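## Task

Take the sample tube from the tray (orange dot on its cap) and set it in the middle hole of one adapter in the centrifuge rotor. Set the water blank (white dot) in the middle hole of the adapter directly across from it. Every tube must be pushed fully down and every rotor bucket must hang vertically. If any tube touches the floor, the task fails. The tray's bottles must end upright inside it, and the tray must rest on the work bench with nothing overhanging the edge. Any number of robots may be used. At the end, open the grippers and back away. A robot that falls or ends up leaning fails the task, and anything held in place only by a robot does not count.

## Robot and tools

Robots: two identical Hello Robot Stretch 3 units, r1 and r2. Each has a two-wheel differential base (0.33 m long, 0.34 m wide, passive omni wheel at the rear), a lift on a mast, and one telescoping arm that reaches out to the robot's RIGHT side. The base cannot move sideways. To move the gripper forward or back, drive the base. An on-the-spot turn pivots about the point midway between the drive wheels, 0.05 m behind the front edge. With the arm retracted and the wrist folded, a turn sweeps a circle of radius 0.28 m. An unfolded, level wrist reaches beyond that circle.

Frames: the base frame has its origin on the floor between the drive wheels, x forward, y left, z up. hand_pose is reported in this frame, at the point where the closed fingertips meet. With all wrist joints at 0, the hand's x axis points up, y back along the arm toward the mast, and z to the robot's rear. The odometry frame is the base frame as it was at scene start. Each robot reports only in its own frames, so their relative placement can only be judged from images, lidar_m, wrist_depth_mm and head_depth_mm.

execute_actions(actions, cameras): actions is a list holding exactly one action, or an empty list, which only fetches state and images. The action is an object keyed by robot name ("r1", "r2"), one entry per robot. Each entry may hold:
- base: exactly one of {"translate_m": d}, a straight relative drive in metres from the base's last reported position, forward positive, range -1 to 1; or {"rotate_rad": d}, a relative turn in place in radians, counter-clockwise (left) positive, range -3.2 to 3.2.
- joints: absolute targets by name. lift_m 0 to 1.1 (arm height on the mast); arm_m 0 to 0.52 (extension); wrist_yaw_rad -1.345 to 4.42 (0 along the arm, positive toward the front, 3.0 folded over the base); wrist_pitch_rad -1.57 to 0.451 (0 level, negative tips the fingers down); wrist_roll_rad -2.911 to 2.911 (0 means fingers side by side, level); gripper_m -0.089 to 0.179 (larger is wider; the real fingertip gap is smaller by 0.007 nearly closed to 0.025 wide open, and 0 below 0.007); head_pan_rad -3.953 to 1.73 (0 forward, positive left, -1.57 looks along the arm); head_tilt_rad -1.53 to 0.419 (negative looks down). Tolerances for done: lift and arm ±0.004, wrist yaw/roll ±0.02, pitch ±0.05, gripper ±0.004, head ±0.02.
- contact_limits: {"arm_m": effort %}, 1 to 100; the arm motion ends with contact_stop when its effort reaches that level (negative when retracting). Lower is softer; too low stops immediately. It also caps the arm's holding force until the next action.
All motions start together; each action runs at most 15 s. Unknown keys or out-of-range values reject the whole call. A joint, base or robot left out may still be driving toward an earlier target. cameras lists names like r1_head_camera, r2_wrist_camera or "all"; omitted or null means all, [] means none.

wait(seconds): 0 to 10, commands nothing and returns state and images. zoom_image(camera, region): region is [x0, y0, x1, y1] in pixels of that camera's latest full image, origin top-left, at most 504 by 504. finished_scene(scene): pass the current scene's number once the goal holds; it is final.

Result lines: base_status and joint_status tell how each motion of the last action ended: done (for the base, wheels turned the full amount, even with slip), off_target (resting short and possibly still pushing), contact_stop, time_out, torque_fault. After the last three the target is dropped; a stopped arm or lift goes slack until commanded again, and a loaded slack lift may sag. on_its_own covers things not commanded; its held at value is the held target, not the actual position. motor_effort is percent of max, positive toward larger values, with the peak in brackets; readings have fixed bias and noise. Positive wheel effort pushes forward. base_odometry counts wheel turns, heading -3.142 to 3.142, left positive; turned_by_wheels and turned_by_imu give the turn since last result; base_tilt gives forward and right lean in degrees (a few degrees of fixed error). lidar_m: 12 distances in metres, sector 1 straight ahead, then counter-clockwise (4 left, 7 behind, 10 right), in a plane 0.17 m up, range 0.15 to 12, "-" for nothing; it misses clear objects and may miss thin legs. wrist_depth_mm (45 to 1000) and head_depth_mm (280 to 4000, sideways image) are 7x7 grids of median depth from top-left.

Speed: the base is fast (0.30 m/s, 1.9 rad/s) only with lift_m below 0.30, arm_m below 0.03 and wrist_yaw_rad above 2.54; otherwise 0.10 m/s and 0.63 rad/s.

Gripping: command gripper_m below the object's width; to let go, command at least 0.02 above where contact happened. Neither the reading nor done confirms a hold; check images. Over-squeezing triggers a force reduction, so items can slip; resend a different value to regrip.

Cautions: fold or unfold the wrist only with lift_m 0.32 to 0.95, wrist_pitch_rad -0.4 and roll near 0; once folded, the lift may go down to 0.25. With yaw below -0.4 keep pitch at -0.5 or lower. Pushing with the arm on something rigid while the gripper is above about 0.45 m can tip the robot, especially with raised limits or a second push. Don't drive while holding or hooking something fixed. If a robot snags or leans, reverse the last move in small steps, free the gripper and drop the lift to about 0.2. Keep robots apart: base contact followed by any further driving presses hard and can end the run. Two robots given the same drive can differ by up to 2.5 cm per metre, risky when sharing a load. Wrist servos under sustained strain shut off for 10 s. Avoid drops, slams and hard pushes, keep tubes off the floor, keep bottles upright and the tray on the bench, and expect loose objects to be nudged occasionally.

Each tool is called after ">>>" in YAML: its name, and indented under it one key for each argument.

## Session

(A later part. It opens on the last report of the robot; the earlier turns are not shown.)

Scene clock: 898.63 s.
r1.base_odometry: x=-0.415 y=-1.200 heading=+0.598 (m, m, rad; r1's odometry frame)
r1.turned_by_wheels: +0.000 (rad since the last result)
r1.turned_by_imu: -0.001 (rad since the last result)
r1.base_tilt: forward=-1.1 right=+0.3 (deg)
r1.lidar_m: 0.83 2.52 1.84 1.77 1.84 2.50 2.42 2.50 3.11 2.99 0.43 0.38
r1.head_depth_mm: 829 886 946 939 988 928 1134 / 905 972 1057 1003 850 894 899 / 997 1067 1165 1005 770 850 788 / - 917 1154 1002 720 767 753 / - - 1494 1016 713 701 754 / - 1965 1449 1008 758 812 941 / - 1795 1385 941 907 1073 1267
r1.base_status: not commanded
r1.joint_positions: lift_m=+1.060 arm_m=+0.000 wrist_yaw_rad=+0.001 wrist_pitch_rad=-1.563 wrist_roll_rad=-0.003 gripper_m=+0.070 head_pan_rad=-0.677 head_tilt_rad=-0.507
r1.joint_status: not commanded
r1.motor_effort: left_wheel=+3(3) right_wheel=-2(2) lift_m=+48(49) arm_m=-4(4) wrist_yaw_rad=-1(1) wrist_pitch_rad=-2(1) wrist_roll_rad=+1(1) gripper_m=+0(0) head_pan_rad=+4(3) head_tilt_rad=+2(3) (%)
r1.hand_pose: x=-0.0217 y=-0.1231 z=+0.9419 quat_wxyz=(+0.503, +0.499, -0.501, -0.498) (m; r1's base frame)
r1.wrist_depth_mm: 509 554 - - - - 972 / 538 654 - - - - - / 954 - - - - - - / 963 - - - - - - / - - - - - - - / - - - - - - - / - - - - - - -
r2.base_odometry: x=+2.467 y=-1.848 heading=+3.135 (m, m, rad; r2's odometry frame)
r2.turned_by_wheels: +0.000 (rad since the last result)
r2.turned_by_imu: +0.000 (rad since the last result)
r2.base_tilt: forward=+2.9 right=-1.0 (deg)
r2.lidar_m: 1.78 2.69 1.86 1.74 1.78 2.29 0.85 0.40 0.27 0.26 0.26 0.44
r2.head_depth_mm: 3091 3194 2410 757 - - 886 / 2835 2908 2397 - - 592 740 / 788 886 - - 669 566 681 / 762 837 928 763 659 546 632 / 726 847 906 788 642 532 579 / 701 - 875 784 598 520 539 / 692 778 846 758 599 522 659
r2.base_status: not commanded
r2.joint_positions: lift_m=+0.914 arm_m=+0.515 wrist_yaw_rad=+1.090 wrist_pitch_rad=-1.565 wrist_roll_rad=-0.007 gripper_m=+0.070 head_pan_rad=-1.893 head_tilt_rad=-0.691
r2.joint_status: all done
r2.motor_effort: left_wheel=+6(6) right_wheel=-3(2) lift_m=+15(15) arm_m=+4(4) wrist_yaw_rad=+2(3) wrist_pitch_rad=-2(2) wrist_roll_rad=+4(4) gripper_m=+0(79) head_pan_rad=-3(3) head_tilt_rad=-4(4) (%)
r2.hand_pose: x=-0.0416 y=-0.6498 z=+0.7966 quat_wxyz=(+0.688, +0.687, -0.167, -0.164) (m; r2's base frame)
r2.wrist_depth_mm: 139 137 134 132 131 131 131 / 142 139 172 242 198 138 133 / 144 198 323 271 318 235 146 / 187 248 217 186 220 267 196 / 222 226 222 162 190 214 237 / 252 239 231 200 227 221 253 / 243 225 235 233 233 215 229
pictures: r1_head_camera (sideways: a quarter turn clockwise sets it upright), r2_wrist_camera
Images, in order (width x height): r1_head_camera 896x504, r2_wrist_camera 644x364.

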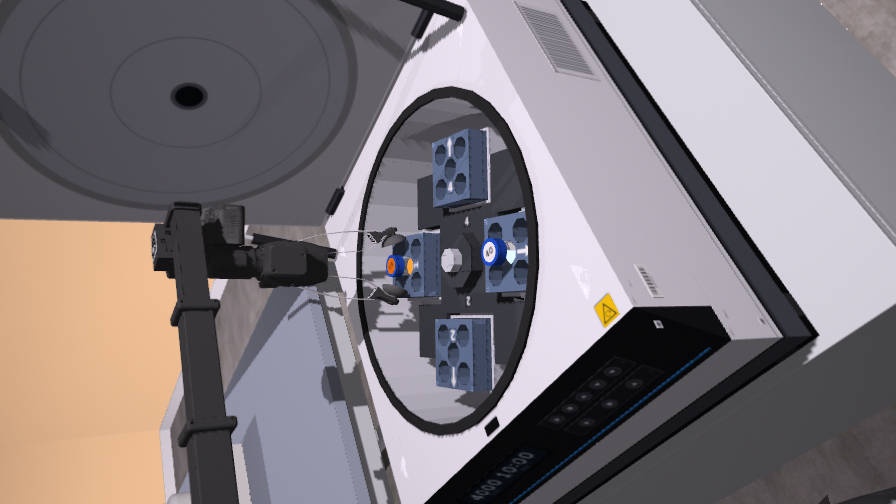

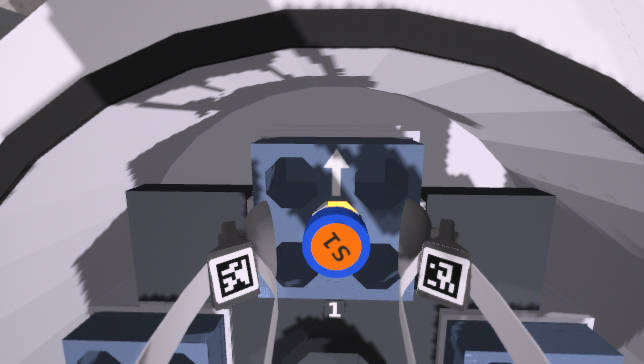

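>>> execute_actions:
  actions:
    - {"r2": {"joints": {"lift_m": 0.96}}}
  cameras: ["r2_wrist_camera"]

>>> execute_actions:
  actions:
    - {"r2": {"joints": {"lift_m": 1.09, "arm_m": 0.1}}}

Scene clock: 912.33 s.
r1.base_odometry: x=-0.415 y=-1.200 heading=+0.598 (m, m, rad; r1's odometry frame)
r1.turned_by_wheels: +0.000 (rad since the last result)
r1.turned_by_imu: -0.001 (rad since the last result)
r1.base_tilt: forward=-1.0 right=+0.2 (deg)
r1.lidar_m: 0.83 2.53 1.84 1.77 1.83 2.51 2.42 2.51 3.11 2.99 0.43 0.38
r1.head_depth_mm: 827 886 951 943 987 926 1136 / 908 973 1055 1000 850 898 897 / 997 1066 1158 1009 772 848 790 / - 897 1173 1001 720 768 753 / - - 1504 1016 713 697 754 / - 1948 1447 1007 759 814 945 / - 1795 1384 946 908 1072 1261
r1.base_status: not commanded
r1.joint_positions: lift_m=+1.060 arm_m=+0.000 wrist_yaw_rad=+0.001 wrist_pitch_rad=-1.563 wrist_roll_rad=-0.003 gripper_m=+0.070 head_pan_rad=-0.677 head_tilt_rad=-0.507
r1.joint_status: not commanded
r1.motor_effort: left_wheel=+3(3) right_wheel=-2(2) lift_m=+49(48) arm_m=-4(4) wrist_yaw_rad=-1(1) wrist_pitch_rad=-2(1) wrist_roll_rad=+1(1) gripper_m=+0(0) head_pan_rad=+3(3) head_tilt_rad=+2(2) (%)
r1.hand_pose: x=-0.0217 y=-0.1231 z=+0.9419 quat_wxyz=(+0.503, +0.499, -0.501, -0.498) (m; r1's base frame)
r1.wrist_depth_mm: 512 554 - - - - 964 / 543 639 - - - - - / 968 - - - - - - / 990 - - - - - - / - - - - - - - / - - - - - - - / - - - - - - -
r2.base_odometry: x=+2.467 y=-1.848 heading=+3.135 (m, m, rad; r2's odometry frame)
r2.turned_by_wheels: +0.000 (rad since the last result)
r2.turned_by_imu: -0.001 (rad since the last result)
r2.base_tilt: forward=+2.9 right=-0.9 (deg)
r2.lidar_m: 1.78 2.70 1.86 1.75 1.78 2.29 0.85 0.40 0.27 0.26 0.26 0.44
r2.head_depth_mm: 3042 3210 2578 - - 676 821 / 2842 3082 - - 583 591 724 / 788 862 - 788 674 564 682 / 747 - 928 781 659 545 631 / 714 823 904 790 642 530 578 / - - 876 785 598 521 539 / 681 763 849 759 600 521 659
r2.base_status: not commanded
r2.joint_positions: lift_m=+0.960 arm_m=+0.515 wrist_yaw_rad=+1.090 wrist_pitch_rad=-1.565 wrist_roll_rad=-0.007 gripper_m=+0.070 head_pan_rad=-1.893 head_tilt_rad=-0.691
r2.joint_status: all done
r2.motor_effort: left_wheel=+6(6) right_wheel=-3(3) lift_m=+25(26) arm_m=+4(3) wrist_yaw_rad=+3(2) wrist_pitch_rad=-2(2) wrist_roll_rad=+4(4) gripper_m=+0(0) head_pan_rad=-2(3) head_tilt_rad=-4(4) (%)
r2.hand_pose: x=-0.0416 y=-0.6498 z=+0.8420 quat_wxyz=(+0.688, +0.687, -0.167, -0.164) (m; r2's base frame)
r2.wrist_depth_mm: 659 182 179 176 175 174 172 / 599 186 183 242 197 177 178 / 194 198 361 254 363 234 182 / 200 267 266 234 257 275 195 / 222 312 270 243 248 266 236 / 250 287 283 277 276 273 259 / 259 283 282 263 282 261 258
pictures: r2_wrist_camera
Images, in order (width x height): r2_wrist_camera 644x364.

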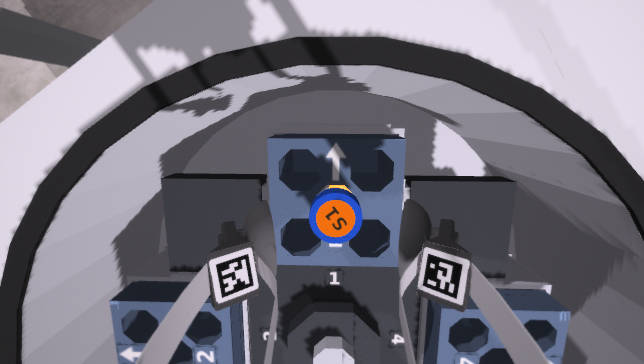

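Scene clock: 916.60 s.
r1.base_odometry: x=-0.415 y=-1.200 heading=+0.598 (m, m, rad; r1's odometry frame)
r1.turned_by_wheels: +0.000 (rad since the last result)
r1.turned_by_imu: -0.001 (rad since the last result)
r1.base_tilt: forward=-1.0 right=+0.2 (deg)
r1.lidar_m: 0.83 2.52 1.84 1.77 1.84 2.50 2.42 2.51 3.10 2.99 0.43 0.38
r1.head_depth_mm: 830 886 951 938 989 926 1139 / 905 973 1047 1004 846 899 896 / 996 1083 1162 1007 769 847 788 / - - 1237 1003 720 768 754 / - - 1504 1012 711 698 752 / - - 1444 1012 761 814 939 / - 2300 1389 938 911 1076 1269
r1.base_status: not commanded
r1.joint_positions: lift_m=+1.060 arm_m=+0.000 wrist_yaw_rad=+0.001 wrist_pitch_rad=-1.563 wrist_roll_rad=-0.003 gripper_m=+0.070 head_pan_rad=-0.677 head_tilt_rad=-0.507
r1.joint_status: not commanded
r1.motor_effort: left_wheel=+3(3) right_wheel=-2(2) lift_m=+48(49) arm_m=-4(4) wrist_yaw_rad=-2(2) wrist_pitch_rad=-2(2) wrist_roll_rad=+1(1) gripper_m=+1(0) head_pan_rad=+3(3) head_tilt_rad=+3(3) (%)
r1.hand_pose: x=-0.0217 y=-0.1231 z=+0.9419 quat_wxyz=(+0.503, +0.499, -0.501, -0.498) (m; r1's base frame)
r1.wrist_depth_mm: 516 548 - - - - 995 / 535 642 - - - - - / 956 - - - - - - / 963 - - - - - - / - - - - - - - / - - - - - - - / - - - - - - -
r2.base_odometry: x=+2.467 y=-1.848 heading=+3.135 (m, m, rad; r2's odometry frame)
r2.turned_by_wheels: +0.000 (rad since the last result)
r2.turned_by_imu: -0.001 (rad since the last result)
r2.base_tilt: forward=+2.9 right=-1.0 (deg)
r2.lidar_m: 1.78 2.69 1.86 1.74 1.77 2.28 0.85 0.40 0.27 0.26 0.26 0.44
r2.head_depth_mm: 3095 3184 2377 757 598 621 819 / 2859 2917 907 834 593 591 722 / 797 897 928 768 674 565 682 / - - - 746 661 545 633 / - - - - - - 583 / - - - 796 599 520 540 / - 805 835 723 598 522 657
r2.base_status: not commanded
r2.joint_positions: lift_m=+1.090 arm_m=+0.100 wrist_yaw_rad=+1.092 wrist_pitch_rad=-1.566 wrist_roll_rad=-0.006 gripper_m=+0.070 head_pan_rad=-1.893 head_tilt_rad=-0.691
r2.joint_status: all done
r2.motor_effort: left_wheel=+6(6) right_wheel=-3(3) lift_m=+25(25) arm_m=-3(4) wrist_yaw_rad=+1(3) wrist_pitch_rad=-2(2) wrist_roll_rad=+3(4) gripper_m=+0(0) head_pan_rad=-3(3) head_tilt_rad=-4(4) (%)
r2.hand_pose: x=-0.0417 y=-0.2351 z=+0.9721 quat_wxyz=(+0.688, +0.687, -0.167, -0.164) (m; r2's base frame)
r2.wrist_depth_mm: - - - 541 298 300 351 / - - - 403 306 341 354 / - - - - 317 351 358 / - - - - 358 389 387 / - - - - - 343 392 / - - - - - 344 401 / - - - - - 462 357
pictures: r1_head_camera (sideways: a quarter turn clockwise sets it upright), r1_nav_camera (sideways: a quarter turn counterclockwise sets it upright), r1_wrist_camera, r2_head_camera (sideways: a quarter turn clockwise sets it upright), r2_nav_camera (sideways: a quarter turn counterclockwise sets it upright), r2_wrist_camera
Images, in order (width x height): r1_head_camera 896x504, r1_nav_camera 672x504, r1_wrist_camera 644x364, r2_head_camera 896x504, r2_nav_camera 672x504, r2_wrist_camera 644x364.

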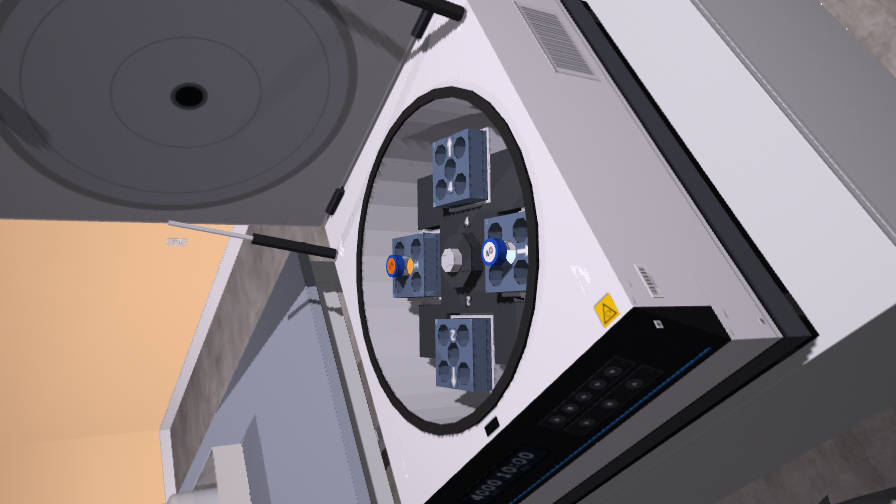

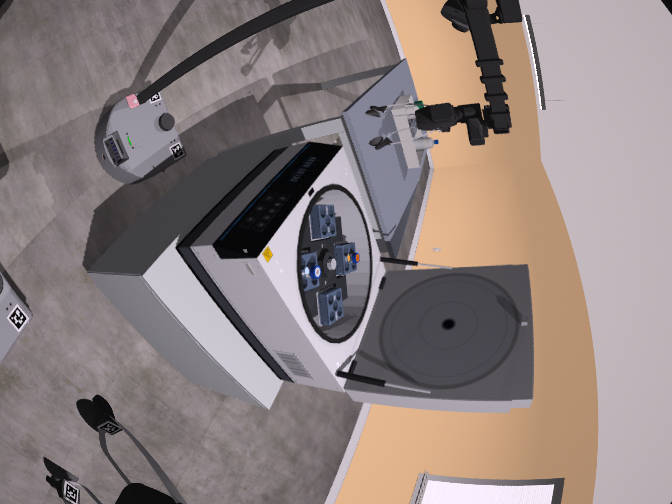

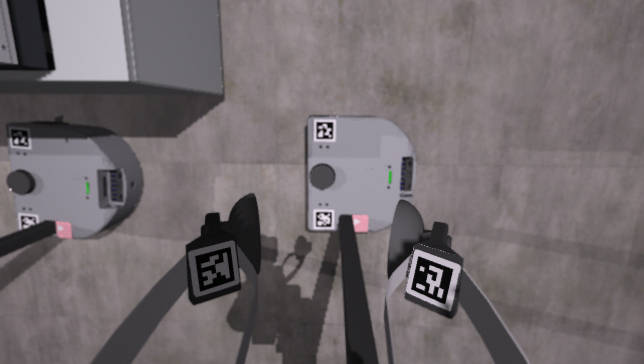

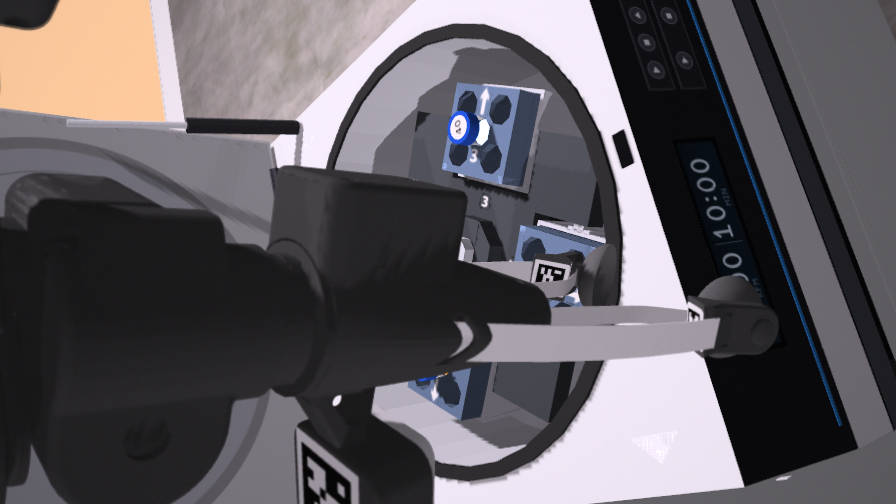

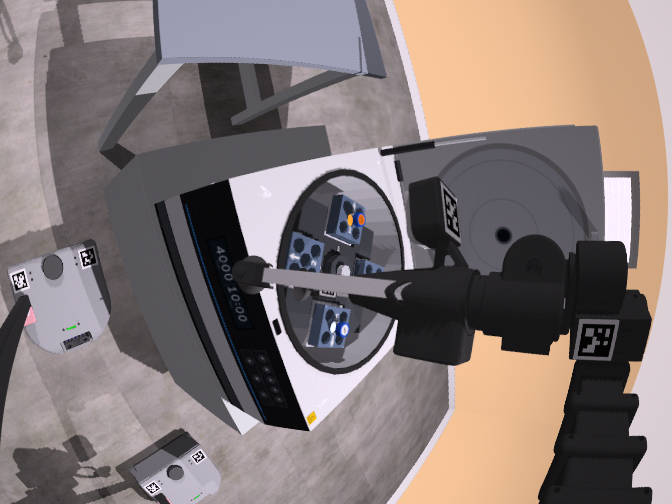

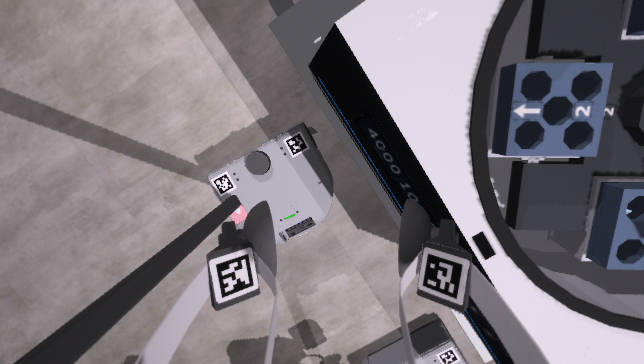

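>>> zoom_image:
  camera: "r1_nav_camera"
  region: [320, 40, 500, 260]

>>> zoom_image:
  camera: "r1_head_camera"
  region: [350, 90, 550, 430]

Region (320, 40, 500, 260) of r1_nav_camera's 672x504 image, scaled by 2.291, with more detail than that image has; it fills the left 412 columns of this view, and the rest is white.

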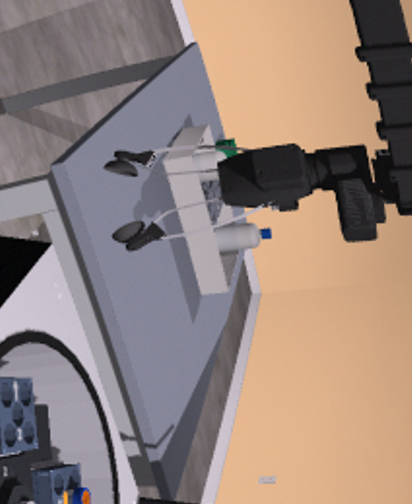

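Region (350, 90, 550, 430) of r1_head_camera's 896x504 image, scaled by 1.482, with more detail than that image has; it fills the left 296 columns of this view, and the rest is white.

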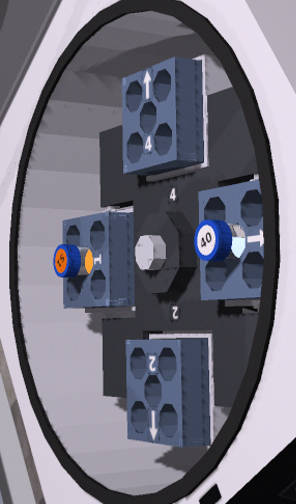

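Both tubes are seated in opposite adapters and the buckets hang straight. The tray and its bottles are untouched, and both robots are clear.

>>> finished_scene:
  scene: 2

The scene is finished: the task was done.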